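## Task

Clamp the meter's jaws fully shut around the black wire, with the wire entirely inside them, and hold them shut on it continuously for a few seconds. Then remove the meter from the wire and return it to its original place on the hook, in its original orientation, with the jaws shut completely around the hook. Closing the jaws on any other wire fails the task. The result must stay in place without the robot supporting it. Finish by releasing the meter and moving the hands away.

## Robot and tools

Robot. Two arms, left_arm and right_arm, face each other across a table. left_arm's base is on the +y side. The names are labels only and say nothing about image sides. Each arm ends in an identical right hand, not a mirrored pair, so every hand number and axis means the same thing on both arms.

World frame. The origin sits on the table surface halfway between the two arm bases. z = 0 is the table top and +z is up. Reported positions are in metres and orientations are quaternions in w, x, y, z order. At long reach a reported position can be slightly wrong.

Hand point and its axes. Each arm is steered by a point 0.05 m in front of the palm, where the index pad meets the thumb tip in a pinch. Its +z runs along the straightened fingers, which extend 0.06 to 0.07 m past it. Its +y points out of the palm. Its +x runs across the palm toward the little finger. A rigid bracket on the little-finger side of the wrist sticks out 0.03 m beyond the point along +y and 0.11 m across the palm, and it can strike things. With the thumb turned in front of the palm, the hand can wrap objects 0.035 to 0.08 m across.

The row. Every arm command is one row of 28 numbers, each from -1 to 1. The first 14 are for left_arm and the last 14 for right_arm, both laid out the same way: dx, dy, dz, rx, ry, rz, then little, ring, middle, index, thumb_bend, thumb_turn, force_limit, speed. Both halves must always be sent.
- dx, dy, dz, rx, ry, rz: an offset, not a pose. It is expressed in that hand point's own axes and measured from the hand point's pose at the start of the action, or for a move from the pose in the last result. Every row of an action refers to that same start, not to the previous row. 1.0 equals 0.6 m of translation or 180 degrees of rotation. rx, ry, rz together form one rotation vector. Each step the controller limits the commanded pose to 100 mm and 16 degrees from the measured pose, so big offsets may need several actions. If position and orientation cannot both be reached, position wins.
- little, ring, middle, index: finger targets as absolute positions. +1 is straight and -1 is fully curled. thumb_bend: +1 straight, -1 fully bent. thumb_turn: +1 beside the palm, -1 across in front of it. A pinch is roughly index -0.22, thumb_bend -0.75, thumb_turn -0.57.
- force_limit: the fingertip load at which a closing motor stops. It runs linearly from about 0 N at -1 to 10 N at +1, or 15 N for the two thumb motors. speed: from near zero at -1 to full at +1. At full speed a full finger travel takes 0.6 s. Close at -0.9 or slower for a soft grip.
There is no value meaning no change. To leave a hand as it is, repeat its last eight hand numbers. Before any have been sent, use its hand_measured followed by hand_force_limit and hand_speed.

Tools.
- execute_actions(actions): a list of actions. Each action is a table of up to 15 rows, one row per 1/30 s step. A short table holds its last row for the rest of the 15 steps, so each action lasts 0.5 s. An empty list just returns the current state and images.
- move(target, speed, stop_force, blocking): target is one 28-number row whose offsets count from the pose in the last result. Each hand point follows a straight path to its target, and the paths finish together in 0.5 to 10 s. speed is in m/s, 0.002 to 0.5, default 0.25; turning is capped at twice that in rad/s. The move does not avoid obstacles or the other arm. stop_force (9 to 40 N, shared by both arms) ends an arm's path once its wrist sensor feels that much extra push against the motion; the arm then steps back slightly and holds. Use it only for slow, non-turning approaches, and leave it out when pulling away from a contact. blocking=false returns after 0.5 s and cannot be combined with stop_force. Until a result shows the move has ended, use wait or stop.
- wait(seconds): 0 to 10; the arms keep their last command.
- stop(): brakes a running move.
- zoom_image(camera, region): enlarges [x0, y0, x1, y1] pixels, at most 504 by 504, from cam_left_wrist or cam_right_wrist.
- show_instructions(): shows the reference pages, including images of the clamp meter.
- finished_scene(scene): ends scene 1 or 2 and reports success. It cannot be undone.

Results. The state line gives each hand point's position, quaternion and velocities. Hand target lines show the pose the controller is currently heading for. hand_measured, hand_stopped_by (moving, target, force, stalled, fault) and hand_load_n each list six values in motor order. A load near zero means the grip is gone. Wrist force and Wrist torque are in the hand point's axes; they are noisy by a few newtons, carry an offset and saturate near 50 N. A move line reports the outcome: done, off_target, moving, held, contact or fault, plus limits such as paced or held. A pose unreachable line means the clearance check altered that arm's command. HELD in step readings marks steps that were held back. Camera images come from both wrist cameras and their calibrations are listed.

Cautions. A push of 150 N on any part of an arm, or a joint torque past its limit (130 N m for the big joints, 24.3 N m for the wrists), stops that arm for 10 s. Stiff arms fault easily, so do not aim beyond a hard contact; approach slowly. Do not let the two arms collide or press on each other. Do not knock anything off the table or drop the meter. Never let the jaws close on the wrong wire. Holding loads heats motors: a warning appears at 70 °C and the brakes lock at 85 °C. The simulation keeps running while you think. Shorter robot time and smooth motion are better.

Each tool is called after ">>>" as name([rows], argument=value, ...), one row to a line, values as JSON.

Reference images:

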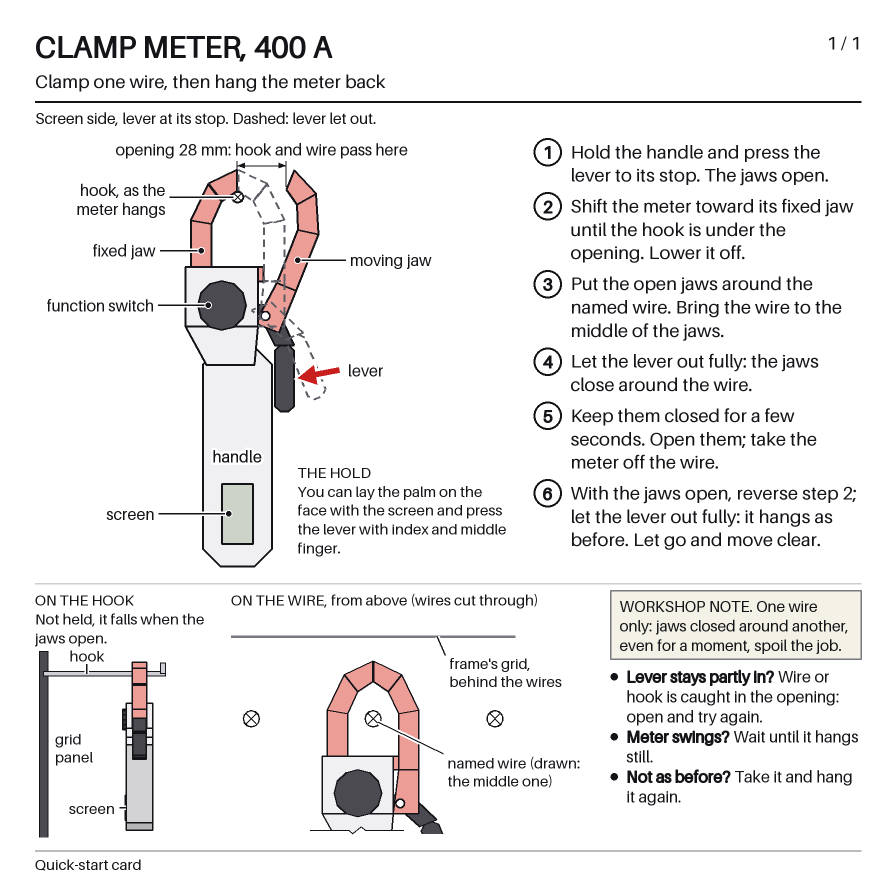

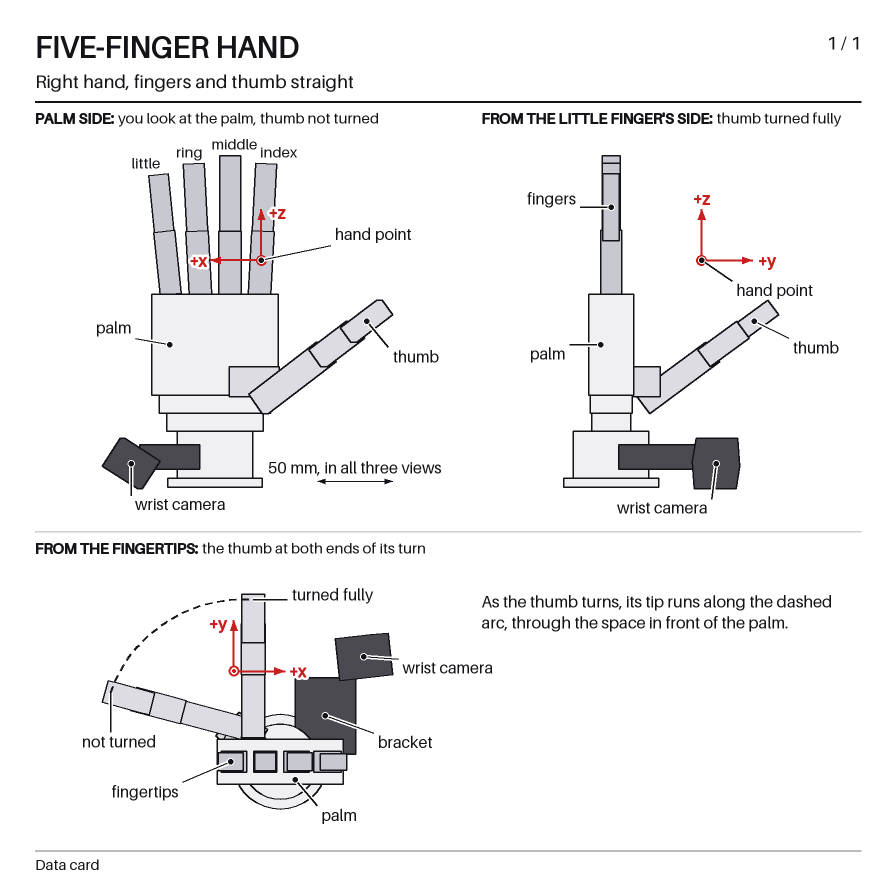

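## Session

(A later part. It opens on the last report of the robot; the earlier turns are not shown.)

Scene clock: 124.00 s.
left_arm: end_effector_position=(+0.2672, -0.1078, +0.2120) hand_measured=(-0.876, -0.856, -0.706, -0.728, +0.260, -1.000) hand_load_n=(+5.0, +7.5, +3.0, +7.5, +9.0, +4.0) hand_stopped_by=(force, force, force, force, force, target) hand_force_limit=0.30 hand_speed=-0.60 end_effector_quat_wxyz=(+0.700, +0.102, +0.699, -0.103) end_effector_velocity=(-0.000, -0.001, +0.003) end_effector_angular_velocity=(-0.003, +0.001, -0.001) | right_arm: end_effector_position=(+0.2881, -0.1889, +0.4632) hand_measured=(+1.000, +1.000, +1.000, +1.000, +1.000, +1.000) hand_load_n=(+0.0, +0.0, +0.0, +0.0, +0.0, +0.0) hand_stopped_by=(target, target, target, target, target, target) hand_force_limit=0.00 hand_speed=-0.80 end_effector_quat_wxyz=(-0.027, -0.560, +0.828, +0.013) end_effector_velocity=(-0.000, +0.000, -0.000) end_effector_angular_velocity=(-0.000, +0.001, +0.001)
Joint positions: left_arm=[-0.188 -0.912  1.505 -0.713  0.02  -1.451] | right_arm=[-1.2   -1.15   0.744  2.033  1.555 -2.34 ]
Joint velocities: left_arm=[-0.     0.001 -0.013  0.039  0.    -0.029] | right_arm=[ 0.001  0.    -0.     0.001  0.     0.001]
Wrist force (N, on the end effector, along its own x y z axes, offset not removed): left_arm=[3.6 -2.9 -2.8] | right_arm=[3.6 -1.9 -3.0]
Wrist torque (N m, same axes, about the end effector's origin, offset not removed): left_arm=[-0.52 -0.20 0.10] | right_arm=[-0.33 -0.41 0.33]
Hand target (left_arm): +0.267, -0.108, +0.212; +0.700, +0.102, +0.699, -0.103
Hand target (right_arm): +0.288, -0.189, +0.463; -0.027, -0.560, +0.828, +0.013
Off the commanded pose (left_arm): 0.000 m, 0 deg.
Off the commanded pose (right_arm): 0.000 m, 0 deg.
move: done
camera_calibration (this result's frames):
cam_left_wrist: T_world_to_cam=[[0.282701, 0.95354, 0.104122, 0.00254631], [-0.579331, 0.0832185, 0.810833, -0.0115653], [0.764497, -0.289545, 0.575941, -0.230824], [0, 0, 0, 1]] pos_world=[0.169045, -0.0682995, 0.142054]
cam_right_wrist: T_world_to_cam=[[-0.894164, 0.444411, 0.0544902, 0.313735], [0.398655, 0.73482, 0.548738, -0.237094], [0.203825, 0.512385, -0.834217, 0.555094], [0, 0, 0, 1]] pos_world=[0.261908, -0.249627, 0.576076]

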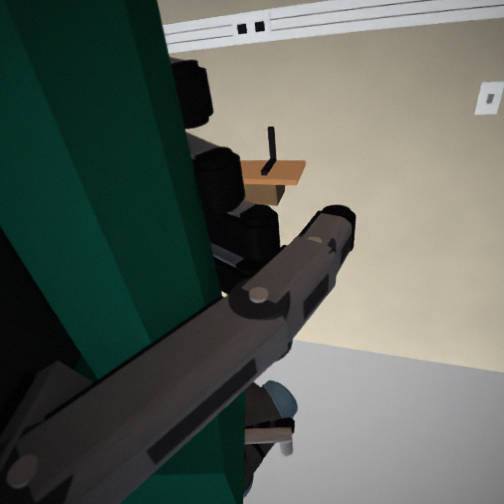

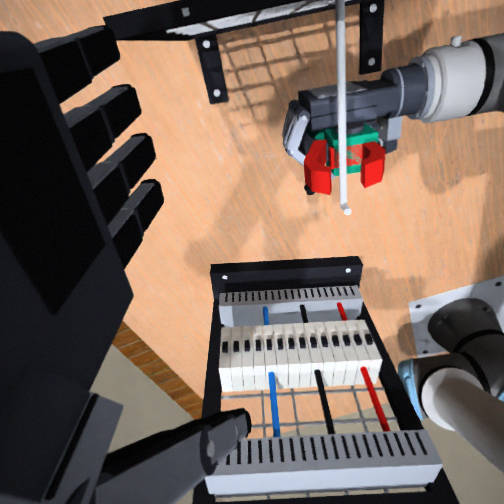

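>>> move(target=[-0.004, -0.0005, 0.0245, 0, 0.0006, 0, -1, -1, -0.85, -0.85, -1, -1, 0.3, -0.6, 0, 0, 0, 0, 0, 0, 1, 1, 1, 1, 1, 1, 0, -0.8], speed=0.03)

>>> zoom_image(camera="cam_right_wrist", region=[260, 90, 400, 230])

Scene clock: 125.20 s.
left_arm: end_effector_position=(+0.2809, -0.1123, +0.2143) hand_measured=(-0.876, -0.856, -0.706, -0.728, +0.260, -1.000) hand_load_n=(+5.0, +7.5, +3.0, +7.5, +9.0, +4.0) hand_stopped_by=(force, force, force, force, force, target) hand_force_limit=0.30 hand_speed=-0.60 end_effector_quat_wxyz=(+0.701, +0.102, +0.698, -0.103) end_effector_velocity=(+0.002, -0.001, +0.001) end_effector_angular_velocity=(+0.000, +0.003, -0.001) | right_arm: end_effector_position=(+0.2881, -0.1889, +0.4632) hand_measured=(+1.000, +1.000, +1.000, +1.000, +1.000, +1.000) hand_load_n=(+0.0, +0.0, +0.0, +0.0, +0.0, +0.0) hand_stopped_by=(target, target, target, target, target, target) hand_force_limit=0.00 hand_speed=-0.80 end_effector_quat_wxyz=(-0.027, -0.560, +0.828, +0.013) end_effector_velocity=(-0.000, -0.000, -0.000) end_effector_angular_velocity=(-0.000, -0.000, +0.001)
Joint positions: left_arm=[-0.163 -0.9    1.476 -0.66   0.044 -1.488] | right_arm=[-1.2   -1.15   0.744  2.033  1.555 -2.34 ]
Joint velocities: left_arm=[ 0.004  0.013 -0.029  0.09   0.004 -0.074] | right_arm=[ 0. -0.  0. -0.  0. -0.]
Wrist force (N, on the end effector, along its own x y z axes, offset not removed): left_arm=[0.3 -3.0 -4.0] | right_arm=[3.5 -1.9 -1.8]
Wrist torque (N m, same axes, about the end effector's origin, offset not removed): left_arm=[-0.27 0.32 -0.27] | right_arm=[-0.16 -0.45 0.16]
Hand target (left_arm): +0.281, -0.112, +0.214; +0.701, +0.102, +0.698, -0.103
Hand target (right_arm): +0.288, -0.189, +0.463; -0.027, -0.560, +0.828, +0.013
Off the commanded pose (left_arm): 0.000 m, 0 deg.
Off the commanded pose (right_arm): 0.000 m, 0 deg.
move: done
camera_calibration (this result's frames):
cam_left_wrist: T_world_to_cam=[[0.282343, 0.953641, 0.104174, 0.00275132], [-0.580356, 0.083333, 0.810088, -0.00472634], [0.763851, -0.28918, 0.57698, -0.243978], [0, 0, 0, 1]] pos_world=[0.182843, -0.0727834, 0.144312]
cam_right_wrist: T_world_to_cam=[[-0.894165, 0.44441, 0.0544904, 0.313735], [0.398654, 0.73482, 0.548738, -0.237094], [0.203824, 0.512385, -0.834217, 0.555094], [0, 0, 0, 1]] pos_world=[0.261908, -0.249627, 0.576076]

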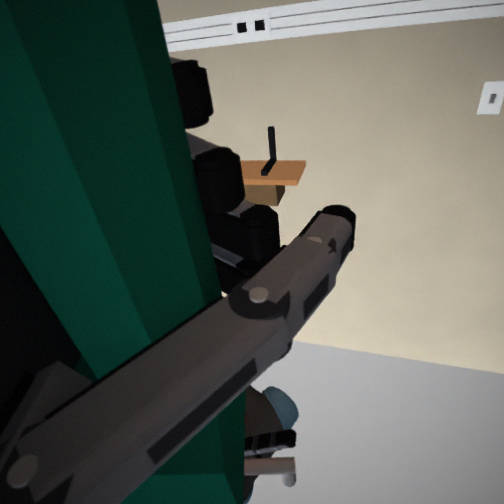

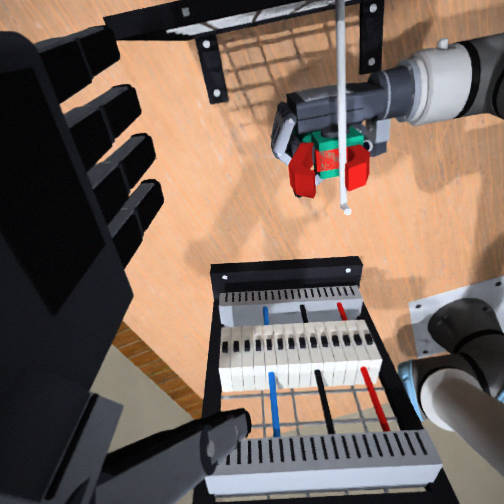

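Region (260, 90, 400, 230) of cam_right_wrist's 504x504 image, scaled by 3.600, with more detail than that image has.

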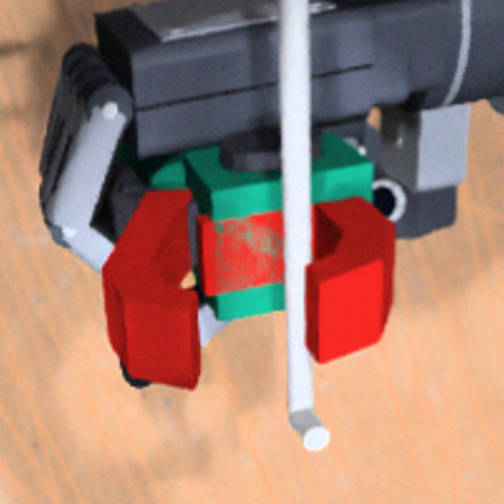

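>>> execute_actions([
  [[0,0,0,0,0,0,-1,-1,0.3,0.4,-1,-1,0.3,-0.3,0,0,0,0,0,0,1,1,1,1,1,1,0,-0.8]],
  [[0,0,0,0,0,0,-1,-1,0.3,0.4,-1,-1,0.3,-0.3,0,0,0,0,0,0,1,1,1,1,1,1,0,-0.8]],
  [[0.001,0,0,0,0,0,-1,-1,0.3,0.4,-1,-1,0.3,-0.3,0,0,0,0,0,0,1,1,1,1,1,1,0,-0.8],[0.002,0,0,0,0,0,-1,-1,0.3,0.4,-1,-1,0.3,-0.3,0,0,0,0,0,0,1,1,1,1,1,1,0,-0.8],[0.003,0,0,0,0,0,-1,-1,0.3,0.4,-1,-1,0.3,-0.3,0,0,0,0,0,0,1,1,1,1,1,1,0,-0.8],[0.004,0,0,0,0,0,-1,-1,0.3,0.4,-1,-1,0.3,-0.3,0,0,0,0,0,0,1,1,1,1,1,1,0,-0.8],[0.005,0,0,0,0,0,-1,-1,0.3,0.4,-1,-1,0.3,-0.3,0,0,0,0,0,0,1,1,1,1,1,1,0,-0.8],[0.0058,0,0,0,0,0,-1,-1,0.3,0.4,-1,-1,0.3,-0.3,0,0,0,0,0,0,1,1,1,1,1,1,0,-0.8]],
])

>>> zoom_image(camera="cam_right_wrist", region=[260, 90, 400, 230])

Scene clock: 127.37 s.
left_arm: end_effector_position=(+0.2810, -0.1122, +0.2110) hand_measured=(-0.876, -0.856, +0.300, +0.400, +0.260, -1.000) hand_load_n=(+4.5, +7.0, +0.0, +0.0, +9.0, +4.0) hand_stopped_by=(force, force, target, target, force, target) hand_force_limit=0.30 hand_speed=-0.30 end_effector_quat_wxyz=(+0.701, +0.102, +0.698, -0.103) end_effector_velocity=(+0.000, -0.000, -0.002) end_effector_angular_velocity=(-0.000, -0.000, -0.002) | right_arm: end_effector_position=(+0.2881, -0.1889, +0.4632) hand_measured=(+1.000, +1.000, +1.000, +1.000, +1.000, +1.000) hand_load_n=(+0.0, +0.0, +0.0, +0.0, +0.0, +0.0) hand_stopped_by=(target, target, target, target, target, target) hand_force_limit=0.00 hand_speed=-0.80 end_effector_quat_wxyz=(-0.027, -0.560, +0.828, +0.013) end_effector_velocity=(-0.000, +0.000, -0.000) end_effector_angular_velocity=(+0.000, +0.000, +0.001)
Joint positions: left_arm=[-0.163 -0.895  1.476 -0.658  0.044 -1.495] | right_arm=[-1.2   -1.15   0.744  2.033  1.555 -2.34 ]
Joint velocities: left_arm=[ 0.     0.001  0.003 -0.004  0.002 -0.   ] | right_arm=[ 0.001  0.    -0.    -0.    -0.     0.   ]
Wrist force (N, on the end effector, along its own x y z axes, offset not removed): left_arm=[4.4 3.2 -6.2] | right_arm=[2.7 -0.6 1.4]
Wrist torque (N m, same axes, about the end effector's origin, offset not removed): left_arm=[0.89 -0.24 0.33] | right_arm=[-0.32 -0.30 0.18]
Hand target (left_arm): +0.281, -0.112, +0.211; +0.701, +0.102, +0.698, -0.103
Hand target (right_arm): +0.288, -0.189, +0.463; -0.027, -0.560, +0.828, +0.013
Off the commanded pose (left_arm): 0.000 m, 0 deg.
Off the commanded pose (right_arm): 0.000 m, 0 deg.
Step readings (end_effector_position; steps 1 to 15: 1st action; 16 to 30: 2nd action; 31 to 45: 3rd action):
0: left_arm (+0.2811, -0.1124, +0.2144) | right_arm (+0.2881, -0.1889, +0.4632)
1: left_arm (+0.2811, -0.1124, +0.2144) | right_arm (+0.2881, -0.1889, +0.4632)
2: left_arm (+0.2811, -0.1124, +0.2144) | right_arm (+0.2881, -0.1889, +0.4632)
4: left_arm (+0.2811, -0.1124, +0.2143) | right_arm (+0.2881, -0.1889, +0.4632)
8: left_arm (+0.2811, -0.1123, +0.2143) | right_arm (+0.2881, -0.1889, +0.4632)
15: left_arm (+0.2810, -0.1122, +0.2143) | right_arm (+0.2881, -0.1889, +0.4632)
16: left_arm (+0.2810, -0.1122, +0.2143) | right_arm (+0.2881, -0.1889, +0.4632)
17: left_arm (+0.2810, -0.1122, +0.2143) | right_arm (+0.2881, -0.1889, +0.4632)
19: left_arm (+0.2810, -0.1122, +0.2143) | right_arm (+0.2881, -0.1889, +0.4632)
23: left_arm (+0.2810, -0.1122, +0.2143) | right_arm (+0.2881, -0.1889, +0.4632)
30: left_arm (+0.2810, -0.1122, +0.2143) | right_arm (+0.2881, -0.1889, +0.4632)
31: left_arm (+0.2810, -0.1122, +0.2143) | right_arm (+0.2881, -0.1889, +0.4632)
32: left_arm (+0.2810, -0.1122, +0.2143) | right_arm (+0.2881, -0.1889, +0.4632)
34: left_arm (+0.2810, -0.1122, +0.2139) | right_arm (+0.2881, -0.1889, +0.4632)
38: left_arm (+0.2810, -0.1122, +0.2121) | right_arm (+0.2881, -0.1889, +0.4632)
45: end_effector_position above
camera_calibration (this result's frames):
cam_left_wrist: T_world_to_cam=[[0.282233, 0.953686, 0.104056, 0.00309285], [-0.580095, 0.0832634, 0.810282, -0.00206323], [0.76409, -0.289051, 0.576728, -0.242128], [0, 0, 0, 1]] pos_world=[0.182938, -0.072765, 0.140992]
cam_right_wrist: T_world_to_cam=[[-0.894164, 0.444411, 0.0544904, 0.313735], [0.398655, 0.73482, 0.548738, -0.237094], [0.203824, 0.512385, -0.834217, 0.555094], [0, 0, 0, 1]] pos_world=[0.261908, -0.249627, 0.576076]

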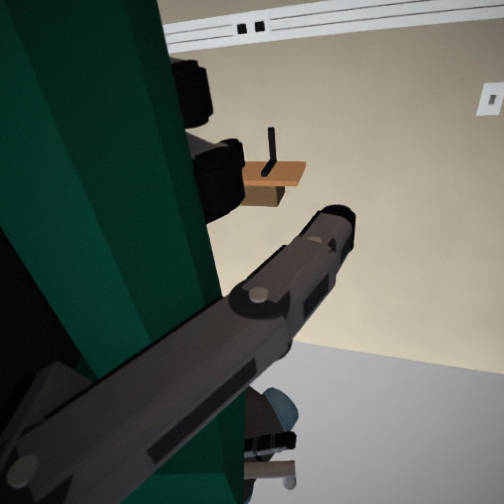

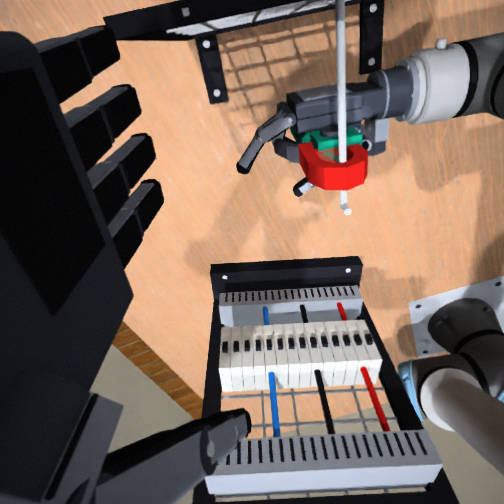

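Region (260, 90, 400, 230) of cam_right_wrist's 504x504 image, scaled by 3.600, with more detail than that image has.

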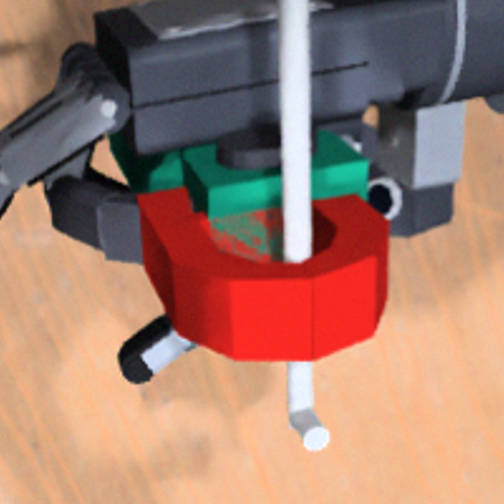

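>>> execute_actions([
  [[0.0015,0,-0.0006,0,0,0,-1,-1,1,1,-1,-1,0.3,-0.3,0,0,0,0,0,0,1,1,1,1,1,1,0,-0.8],[0.0015,0,-0.0006,0,0,0,-1,-1,1,1,-1,-1,0.3,-0.3,0,0,0,0,0,0,1,1,1,1,1,1,0,-0.8],[0.0015,0,-0.0006,0,0,0,-1,-1,1,1,-1,-1,0.3,-0.3,0,0,0,0,0,0,1,1,1,1,1,1,0,-0.8],[0.0015,0,-0.0006,0,0,0,-1,-1,1,1,-1,-1,0.3,-0.3,0,0,0,0,0,0,1,1,1,1,1,1,0,-0.8],[0.0015,0,-0.0006,0,0,0,-1,-1,1,1,-1,-1,0.3,-0.3,0,0,0,0,0,0,1,1,1,1,1,1,0,-0.8],[0.0015,0,-0.0006,0,0,0,-1,-1,1,1,-1,-1,0.3,-0.3,0,0,0,0,0,0,1,1,1,1,1,1,0,-0.8],[0.0015,0,-0.0006,0,0,0,1,1,1,1,1,-1,0.3,-0.8,0,0,0,0,0,0,1,1,1,1,1,1,0,-0.8]],
  [[0,0,0,0,0,0,1,1,1,1,1,-1,0.3,-0.2,0,0,0,0,0,0,1,1,1,1,1,1,0,-0.8]],
  [[0,0,0,0,0,0,1,1,1,1,1,-1,0.3,0.3,0,0,0,0,0,0,1,1,1,1,1,1,0,-0.8]],
])

>>> zoom_image(camera="cam_right_wrist", region=[210, 50, 420, 230])

Scene clock: 129.37 s.
left_arm: end_effector_position=(+0.2807, -0.1121, +0.2101) hand_measured=(+0.870, +0.892, +1.000, +1.000, +1.000, -1.000) hand_load_n=(+0.0, +0.5, +0.0, +0.0, +0.0, +0.0) hand_stopped_by=(moving, moving, target, target, target, target) hand_force_limit=0.30 hand_speed=0.30 end_effector_quat_wxyz=(+0.701, +0.102, +0.698, -0.103) end_effector_velocity=(+0.000, -0.000, -0.000) end_effector_angular_velocity=(-0.000, +0.000, -0.000) | right_arm: end_effector_position=(+0.2881, -0.1889, +0.4632) hand_measured=(+1.000, +1.000, +1.000, +1.000, +1.000, +1.000) hand_load_n=(+0.0, +0.0, +0.0, +0.0, +0.0, +0.0) hand_stopped_by=(target, target, target, target, target, target) hand_force_limit=0.00 hand_speed=-0.80 end_effector_quat_wxyz=(-0.027, -0.560, +0.828, +0.013) end_effector_velocity=(-0.000, +0.000, -0.000) end_effector_angular_velocity=(-0.001, -0.002, +0.001)
Joint positions: left_arm=[-0.164 -0.894  1.477 -0.66   0.043 -1.495] | right_arm=[-1.2   -1.15   0.744  2.033  1.555 -2.34 ]
Joint velocities: left_arm=[ 0.  0. -0. -0.  0. -0.] | right_arm=[ 0.001 -0.    -0.    -0.001  0.001 -0.   ]
Wrist force (N, on the end effector, along its own x y z axes, offset not removed): left_arm=[-4.0 0.1 -4.5] | right_arm=[0.1 -1.5 -1.1]
Wrist torque (N m, same axes, about the end effector's origin, offset not removed): left_arm=[0.27 0.83 -0.34] | right_arm=[-0.27 -0.01 -0.07]
Hand target (left_arm): +0.281, -0.112, +0.210; +0.701, +0.102, +0.698, -0.103
Hand target (right_arm): +0.288, -0.189, +0.463; -0.027, -0.560, +0.828, +0.013
Off the commanded pose (left_arm): 0.000 m, 0 deg.
Off the commanded pose (right_arm): 0.000 m, 0 deg.
Step readings (end_effector_position; steps 1 to 15: 1st action; 16 to 30: 2nd action; 31 to 45: 3rd action):
0: left_arm (+0.2810, -0.1122, +0.2109) | right_arm (+0.2881, -0.1889, +0.4632)
1: left_arm (+0.2810, -0.1122, +0.2109) | right_arm (+0.2881, -0.1889, +0.4632)
2: left_arm (+0.2810, -0.1122, +0.2107) | right_arm (+0.2881, -0.1889, +0.4632)
4: left_arm (+0.2809, -0.1122, +0.2105) | right_arm (+0.2881, -0.1889, +0.4632)
8: left_arm (+0.2808, -0.1122, +0.2103) | right_arm (+0.2881, -0.1889, +0.4632)
15: left_arm (+0.2807, -0.1121, +0.2101) | right_arm (+0.2881, -0.1889, +0.4632)
16: left_arm (+0.2807, -0.1121, +0.2101) | right_arm (+0.2881, -0.1889, +0.4632)
17: left_arm (+0.2807, -0.1121, +0.2101) | right_arm (+0.2881, -0.1889, +0.4632)
19: left_arm (+0.2807, -0.1121, +0.2101) | right_arm (+0.2881, -0.1889, +0.4632)
23: left_arm (+0.2807, -0.1121, +0.2101) | right_arm (+0.2881, -0.1889, +0.4632)
30: left_arm (+0.2807, -0.1121, +0.2101) | right_arm (+0.2881, -0.1889, +0.4632)
31: left_arm (+0.2807, -0.1121, +0.2101) | right_arm (+0.2881, -0.1889, +0.4632)
32: left_arm (+0.2807, -0.1121, +0.2101) | right_arm (+0.2881, -0.1889, +0.4632)
34: left_arm (+0.2807, -0.1121, +0.2101) | right_arm (+0.2881, -0.1889, +0.4632)
38: left_arm (+0.2807, -0.1121, +0.2101) | right_arm (+0.2881, -0.1889, +0.4632)
45: end_effector_position above
camera_calibration (this result's frames):
cam_left_wrist: T_world_to_cam=[[0.282209, 0.953704, 0.103953, 0.00319924], [-0.580047, 0.0833174, 0.810311, -0.00151781], [0.764136, -0.288974, 0.576706, -0.241312], [0, 0, 0, 1]] pos_world=[0.182612, -0.0726576, 0.140064]
cam_right_wrist: T_world_to_cam=[[-0.894164, 0.444411, 0.0544905, 0.313735], [0.398655, 0.73482, 0.548738, -0.237095], [0.203824, 0.512385, -0.834217, 0.555094], [0, 0, 0, 1]] pos_world=[0.261908, -0.249627, 0.576076]

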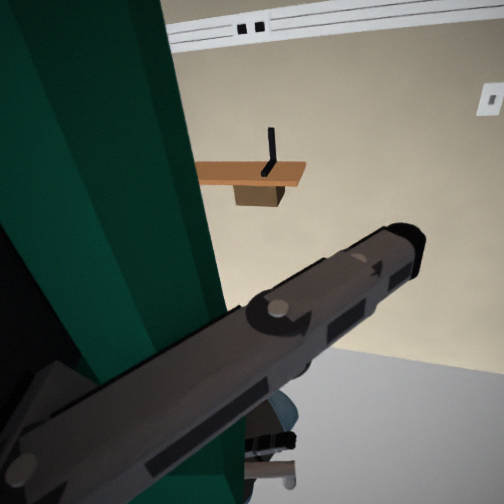

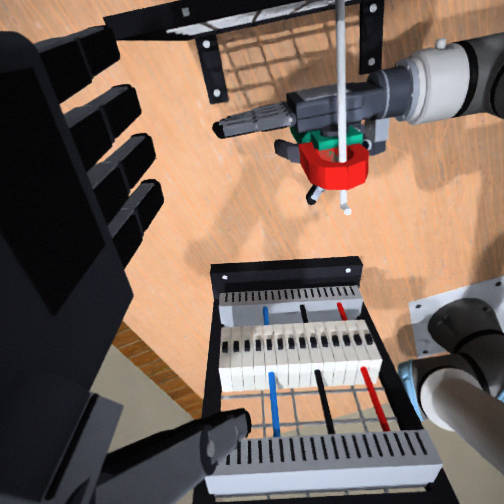

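Region (210, 50, 420, 230) of cam_right_wrist's 504x504 image, scaled by 2.400, with more detail than that image has; it fills the top 432 rows of this view, and the rest is white.

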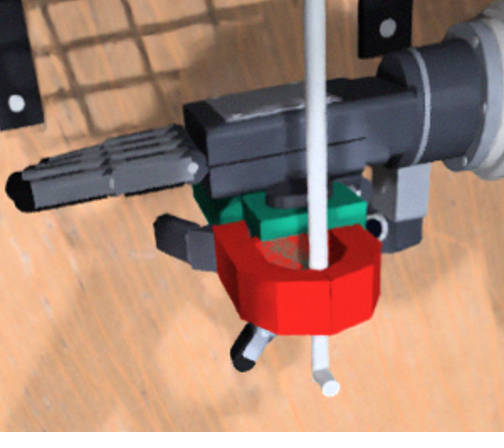

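>>> move(target=[0, -0.0133, -0.0133, 0, 0.00105, 0, 1, 1, 1, 1, 1, -1, 0.3, 0.3, 0, 0, 0, 0, 0, 0, 1, 1, 1, 1, 1, 1, 0, -0.8], speed=0.04)

Scene clock: 130.40 s.
left_arm: end_effector_position=(+0.2710, -0.1173, +0.2101) hand_measured=(+1.000, +1.000, +1.000, +1.000, +1.000, -1.000) hand_load_n=(+0.0, +0.0, +0.0, +0.0, +0.0, +0.0) hand_stopped_by=(target, target, target, target, target, target) hand_force_limit=0.30 hand_speed=0.30 end_effector_quat_wxyz=(+0.700, +0.102, +0.699, -0.103) end_effector_velocity=(-0.002, -0.002, +0.000) end_effector_angular_velocity=(+0.000, +0.001, -0.002) | right_arm: end_effector_position=(+0.2881, -0.1889, +0.4632) hand_measured=(+1.000, +1.000, +1.000, +1.000, +1.000, +1.000) hand_load_n=(+0.0, +0.0, +0.0, +0.0, +0.0, +0.0) hand_stopped_by=(target, target, target, target, target, target) hand_force_limit=0.00 hand_speed=-0.80 end_effector_quat_wxyz=(-0.027, -0.560, +0.828, +0.013) end_effector_velocity=(-0.001, -0.000, +0.001) end_effector_angular_velocity=(+0.000, -0.002, +0.002)
Joint positions: left_arm=[-0.177 -0.881  1.452 -0.638  0.03  -1.505] | right_arm=[-1.2   -1.15   0.744  2.033  1.555 -2.34 ]
Joint velocities: left_arm=[-0.003  0.008 -0.017  0.044 -0.001 -0.035] | right_arm=[ 0.    -0.002 -0.    -0.     0.001 -0.001]
Wrist force (N, on the end effector, along its own x y z axes, offset not removed): left_arm=[-1.5 -0.1 -1.9] | right_arm=[2.4 -1.7 -1.8]
Wrist torque (N m, same axes, about the end effector's origin, offset not removed): left_arm=[-0.10 0.26 -0.06] | right_arm=[-0.28 -0.35 0.06]
Hand target (left_arm): +0.271, -0.117, +0.210; +0.700, +0.102, +0.699, -0.103
Hand target (right_arm): +0.288, -0.189, +0.463; -0.027, -0.560, +0.828, +0.013
Off the commanded pose (left_arm): 0.000 m, 0 deg.
Off the commanded pose (right_arm): 0.000 m, 0 deg.
move: done
camera_calibration (this result's frames):
cam_left_wrist: T_world_to_cam=[[0.282269, 0.953683, 0.103988, 0.0108845], [-0.579006, 0.0829323, 0.811094, -0.00722389], [0.764903, -0.289156, 0.575597, -0.235387], [0, 0, 0, 1]] pos_world=[0.172793, -0.0778449, 0.140216]
cam_right_wrist: T_world_to_cam=[[-0.894164, 0.444411, 0.0544904, 0.313735], [0.398655, 0.73482, 0.548738, -0.237094], [0.203824, 0.512385, -0.834217, 0.555094], [0, 0, 0, 1]] pos_world=[0.261908, -0.249627, 0.576076]

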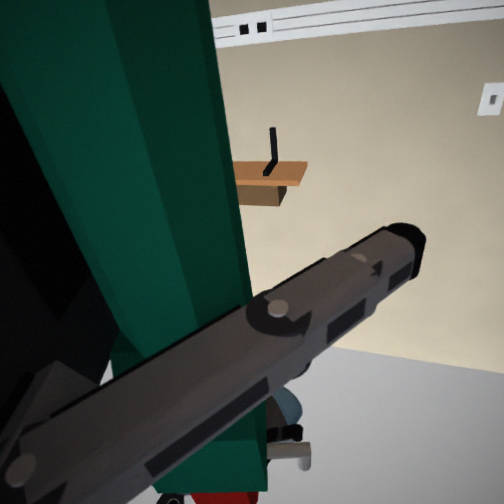

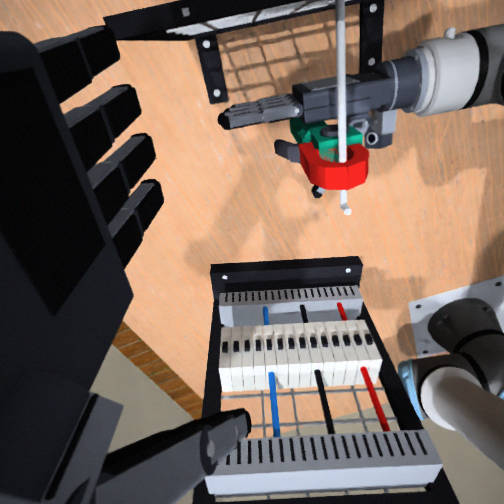

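>>> move(target=[0, 0, -0.4667, 0.2, 0, 0, 1, 1, 1, 1, 1, -1, 0.3, 0.3, 0, 0, 0, 0, 0, 0, 1, 1, 1, 1, 1, 1, 0, -0.8], speed=0.22)

>>> zoom_image(camera="cam_right_wrist", region=[260, 90, 400, 230])

Scene clock: 134.17 s.
left_arm: end_effector_position=(+0.0036, -0.0367, +0.2097) hand_measured=(+1.000, +1.000, +1.000, +1.000, +1.000, -1.000) hand_load_n=(+0.0, +0.0, +0.0, +0.0, +0.0, +0.0) hand_stopped_by=(target, target, target, target, target, target) hand_force_limit=0.30 hand_speed=0.30 end_effector_quat_wxyz=(+0.634, +0.314, +0.634, -0.313) end_effector_velocity=(-0.002, +0.001, +0.000) end_effector_angular_velocity=(-0.008, -0.004, -0.004) | right_arm: end_effector_position=(+0.2881, -0.1889, +0.4632) hand_measured=(+1.000, +1.000, +1.000, +1.000, +1.000, +1.000) hand_load_n=(+0.0, +0.0, +0.0, +0.0, +0.0, +0.0) hand_stopped_by=(target, target, target, target, target, target) hand_force_limit=0.00 hand_speed=-0.80 end_effector_quat_wxyz=(-0.027, -0.560, +0.828, +0.013) end_effector_velocity=(+0.001, +0.000, -0.001) end_effector_angular_velocity=(-0.001, +0.003, -0.002)
Joint positions: left_arm=[-0.757 -1.181  1.966 -0.786  0.078 -1.569] | right_arm=[-1.2   -1.15   0.744  2.033  1.555 -2.34 ]
Joint velocities: left_arm=[-0.005 -0.018  0.034 -0.128 -0.     0.11 ] | right_arm=[-0.001  0.002 -0.     0.001 -0.001  0.001]
Wrist force (N, on the end effector, along its own x y z axes, offset not removed): left_arm=[-0.7 1.4 -5.0] | right_arm=[-0.8 2.5 -3.8]
Wrist torque (N m, same axes, about the end effector's origin, offset not removed): left_arm=[0.46 0.45 -0.11] | right_arm=[0.69 0.21 -0.03]
Hand target (left_arm): +0.003, -0.037, +0.210; +0.634, +0.314, +0.633, -0.314
Hand target (right_arm): +0.288, -0.189, +0.463; -0.027, -0.560, +0.828, +0.013
Off the commanded pose (left_arm): 0.001 m, 0 deg.
Off the commanded pose (right_arm): 0.000 m, 0 deg.
move: done
camera_calibration (this result's frames):
cam_left_wrist: T_world_to_cam=[[0.78852, 0.605844, 0.105777, -0.00548419], [-0.420163, 0.405079, 0.812018, -0.157365], [0.449108, -0.684737, 0.573966, -0.0204202], [0, 0, 0, 1]] pos_world=[-0.0526236, 0.0530853, 0.140084]
cam_right_wrist: T_world_to_cam=[[-0.894164, 0.444411, 0.0544903, 0.313735], [0.398655, 0.73482, 0.548738, -0.237095], [0.203825, 0.512385, -0.834217, 0.555094], [0, 0, 0, 1]] pos_world=[0.261908, -0.249627, 0.576076]

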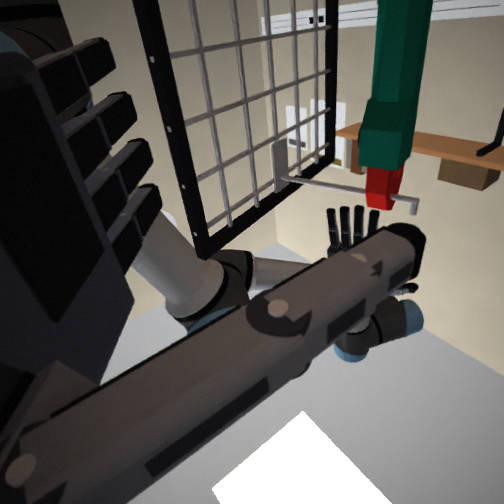

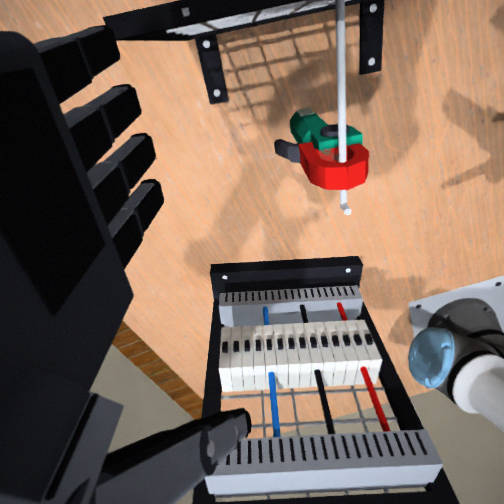

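Region (260, 90, 400, 230) of cam_right_wrist's 504x504 image, scaled by 3.600, with more detail than that image has.

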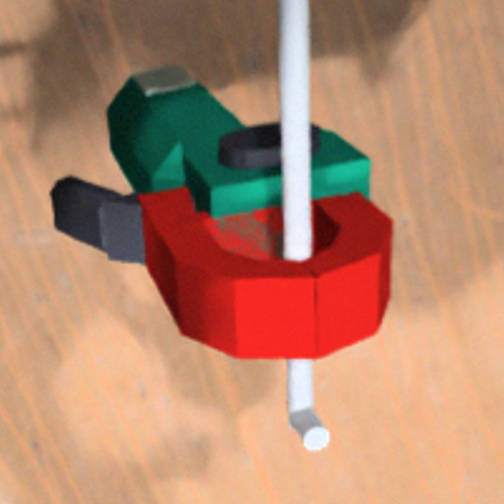

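>>> wait(seconds=3)

>>> zoom_image(camera="cam_right_wrist", region=[260, 90, 400, 230])

Scene clock: 137.33 s.
left_arm: end_effector_position=(+0.0034, -0.0366, +0.2097) hand_measured=(+1.000, +1.000, +1.000, +1.000, +1.000, -1.000) hand_load_n=(+0.0, +0.0, +0.0, +0.0, +0.0, +0.0) hand_stopped_by=(target, target, target, target, target, target) hand_force_limit=0.30 hand_speed=0.30 end_effector_quat_wxyz=(+0.634, +0.314, +0.633, -0.314) end_effector_velocity=(+0.000, +0.000, -0.000) end_effector_angular_velocity=(+0.001, -0.001, -0.000) | right_arm: end_effector_position=(+0.2881, -0.1889, +0.4632) hand_measured=(+1.000, +1.000, +1.000, +1.000, +1.000, +1.000) hand_load_n=(+0.0, +0.0, +0.0, +0.0, +0.0, +0.0) hand_stopped_by=(target, target, target, target, target, target) hand_force_limit=0.00 hand_speed=-0.80 end_effector_quat_wxyz=(-0.027, -0.560, +0.828, +0.013) end_effector_velocity=(+0.000, +0.000, -0.000) end_effector_angular_velocity=(+0.001, +0.000, +0.000)
Joint positions: left_arm=[-0.757 -1.184  1.971 -0.803  0.078 -1.554] | right_arm=[-1.2   -1.15   0.744  2.033  1.555 -2.34 ]
Joint velocities: left_arm=[ 0.     0.     0.001 -0.     0.    -0.   ] | right_arm=[-0.     0.001  0.    -0.001 -0.    -0.001]
Wrist force (N, on the end effector, along its own x y z axes, offset not removed): left_arm=[-5.1 2.3 -4.6] | right_arm=[-1.6 -1.1 -2.0]
Wrist torque (N m, same axes, about the end effector's origin, offset not removed): left_arm=[0.40 1.03 -0.06] | right_arm=[-0.10 0.39 -0.03]
Hand target (left_arm): +0.003, -0.037, +0.210; +0.634, +0.314, +0.633, -0.314
Hand target (right_arm): +0.288, -0.189, +0.463; -0.027, -0.560, +0.828, +0.013
Off the commanded pose (left_arm): 0.001 m, 0 deg.
Off the commanded pose (right_arm): 0.000 m, 0 deg.
wait: 3.00 s; at rest from the start
camera_calibration (this result's frames):
cam_left_wrist: T_world_to_cam=[[0.788772, 0.605508, 0.105824, -0.0053819], [-0.420546, 0.406032, 0.811344, -0.157309], [0.448307, -0.684469, 0.574911, -0.0204492], [0, 0, 0, 1]] pos_world=[-0.0527431, 0.0531345, 0.139958]
cam_right_wrist: T_world_to_cam=[[-0.894164, 0.444411, 0.0544904, 0.313735], [0.398655, 0.73482, 0.548738, -0.237094], [0.203824, 0.512385, -0.834217, 0.555094], [0, 0, 0, 1]] pos_world=[0.261908, -0.249627, 0.576076]

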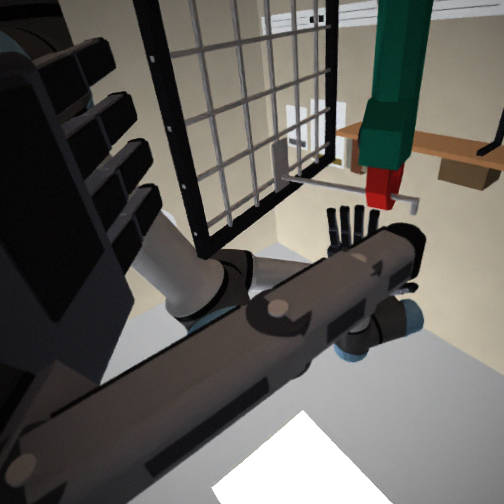

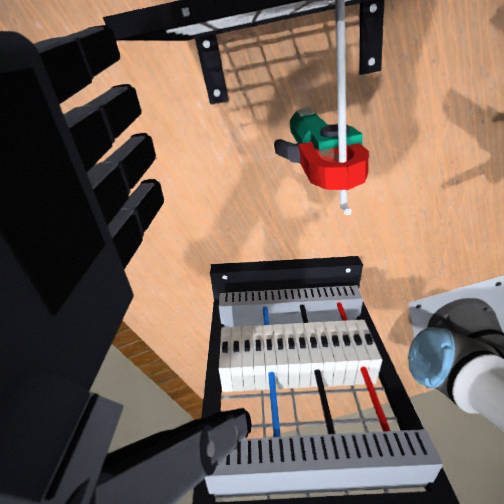

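Region (260, 90, 400, 230) of cam_right_wrist's 504x504 image, scaled by 3.600, with more detail than that image has.

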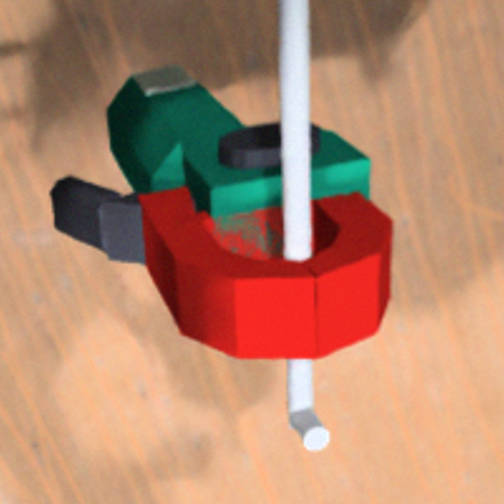

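>>> move(target=[0, 0, 0, 0, 0, 0, 1, 1, 1, 1, 1, -1, 0.3, 0.3, 0.204, 0.062, -0.083, 0, 0, 0, 1, 1, 1, 1, 1, 1, 0, -0.8], speed=0.25)

Scene clock: 138.80 s.
left_arm: end_effector_position=(+0.0034, -0.0366, +0.2097) hand_measured=(+1.000, +1.000, +1.000, +1.000, +1.000, -1.000) hand_load_n=(+0.0, +0.0, +0.0, +0.0, +0.0, +0.0) hand_stopped_by=(target, target, target, target, target, target) hand_force_limit=0.30 hand_speed=0.30 end_effector_quat_wxyz=(+0.634, +0.314, +0.633, -0.314) end_effector_velocity=(-0.000, +0.000, +0.000) end_effector_angular_velocity=(-0.001, +0.001, +0.001) | right_arm: end_effector_position=(+0.2113, -0.2881, +0.5185) hand_measured=(+1.000, +1.000, +1.000, +1.000, +1.000, +1.000) hand_load_n=(+0.0, +0.0, +0.0, +0.0, +0.0, +0.0) hand_stopped_by=(target, target, target, target, target, target) hand_force_limit=0.00 hand_speed=-0.80 end_effector_quat_wxyz=(-0.027, -0.560, +0.828, +0.013) end_effector_velocity=(-0.001, -0.002, +0.001) end_effector_angular_velocity=(+0.002, -0.000, +0.001)
Joint positions: left_arm=[-0.757 -1.184  1.971 -0.803  0.078 -1.554] | right_arm=[-1.387 -1.445  0.979  2.096  1.566 -2.527]
Joint velocities: left_arm=[-0.    -0.    -0.001 -0.    -0.001  0.   ] | right_arm=[-0.006 -0.005  0.004  0.001 -0.001 -0.007]
Wrist force (N, on the end effector, along its own x y z axes, offset not removed): left_arm=[0.5 -1.7 -6.5] | right_arm=[-1.3 -0.1 1.5]
Wrist torque (N m, same axes, about the end effector's origin, offset not removed): left_arm=[0.05 0.46 0.06] | right_arm=[-0.26 0.06 0.09]
Hand target (left_arm): +0.003, -0.037, +0.210; +0.634, +0.314, +0.633, -0.314
Hand target (right_arm): +0.211, -0.288, +0.519; -0.027, -0.560, +0.828, +0.013
Off the commanded pose (left_arm): 0.000 m, 0 deg.
Off the commanded pose (right_arm): 0.000 m, 0 deg.
move: done
camera_calibration (this result's frames):
cam_left_wrist: T_world_to_cam=[[0.788773, 0.605507, 0.105824, -0.00538191], [-0.420546, 0.406032, 0.811344, -0.157309], [0.448307, -0.68447, 0.574911, -0.0204493], [0, 0, 0, 1]] pos_world=[-0.0527431, 0.0531345, 0.139958]
cam_right_wrist: T_world_to_cam=[[-0.894159, 0.44442, 0.0544935, 0.286107], [0.398689, 0.734879, 0.548635, -0.163864], [0.203778, 0.512293, -0.834284, 0.667783], [0, 0, 0, 1]] pos_world=[0.185076, -0.348832, 0.631432]

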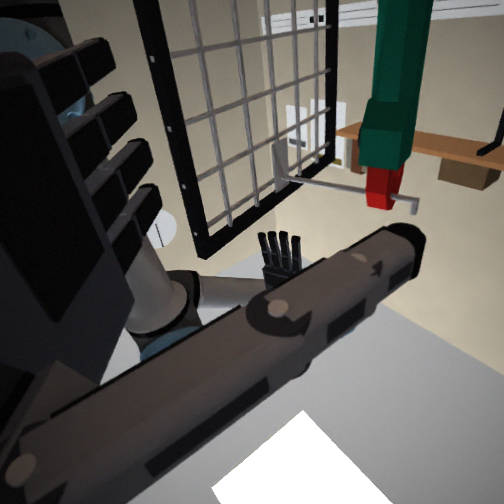

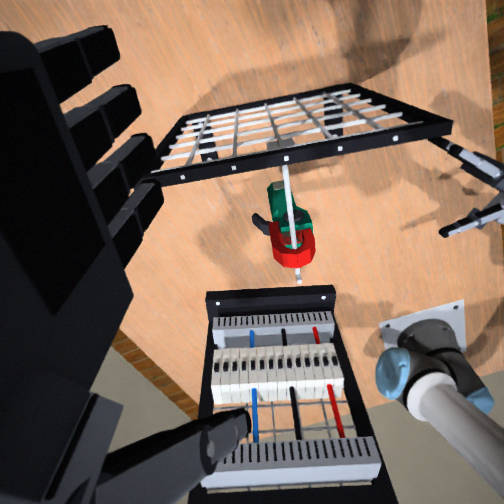

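>>> finished_scene(scene=1)

The scene is finished: the task was done.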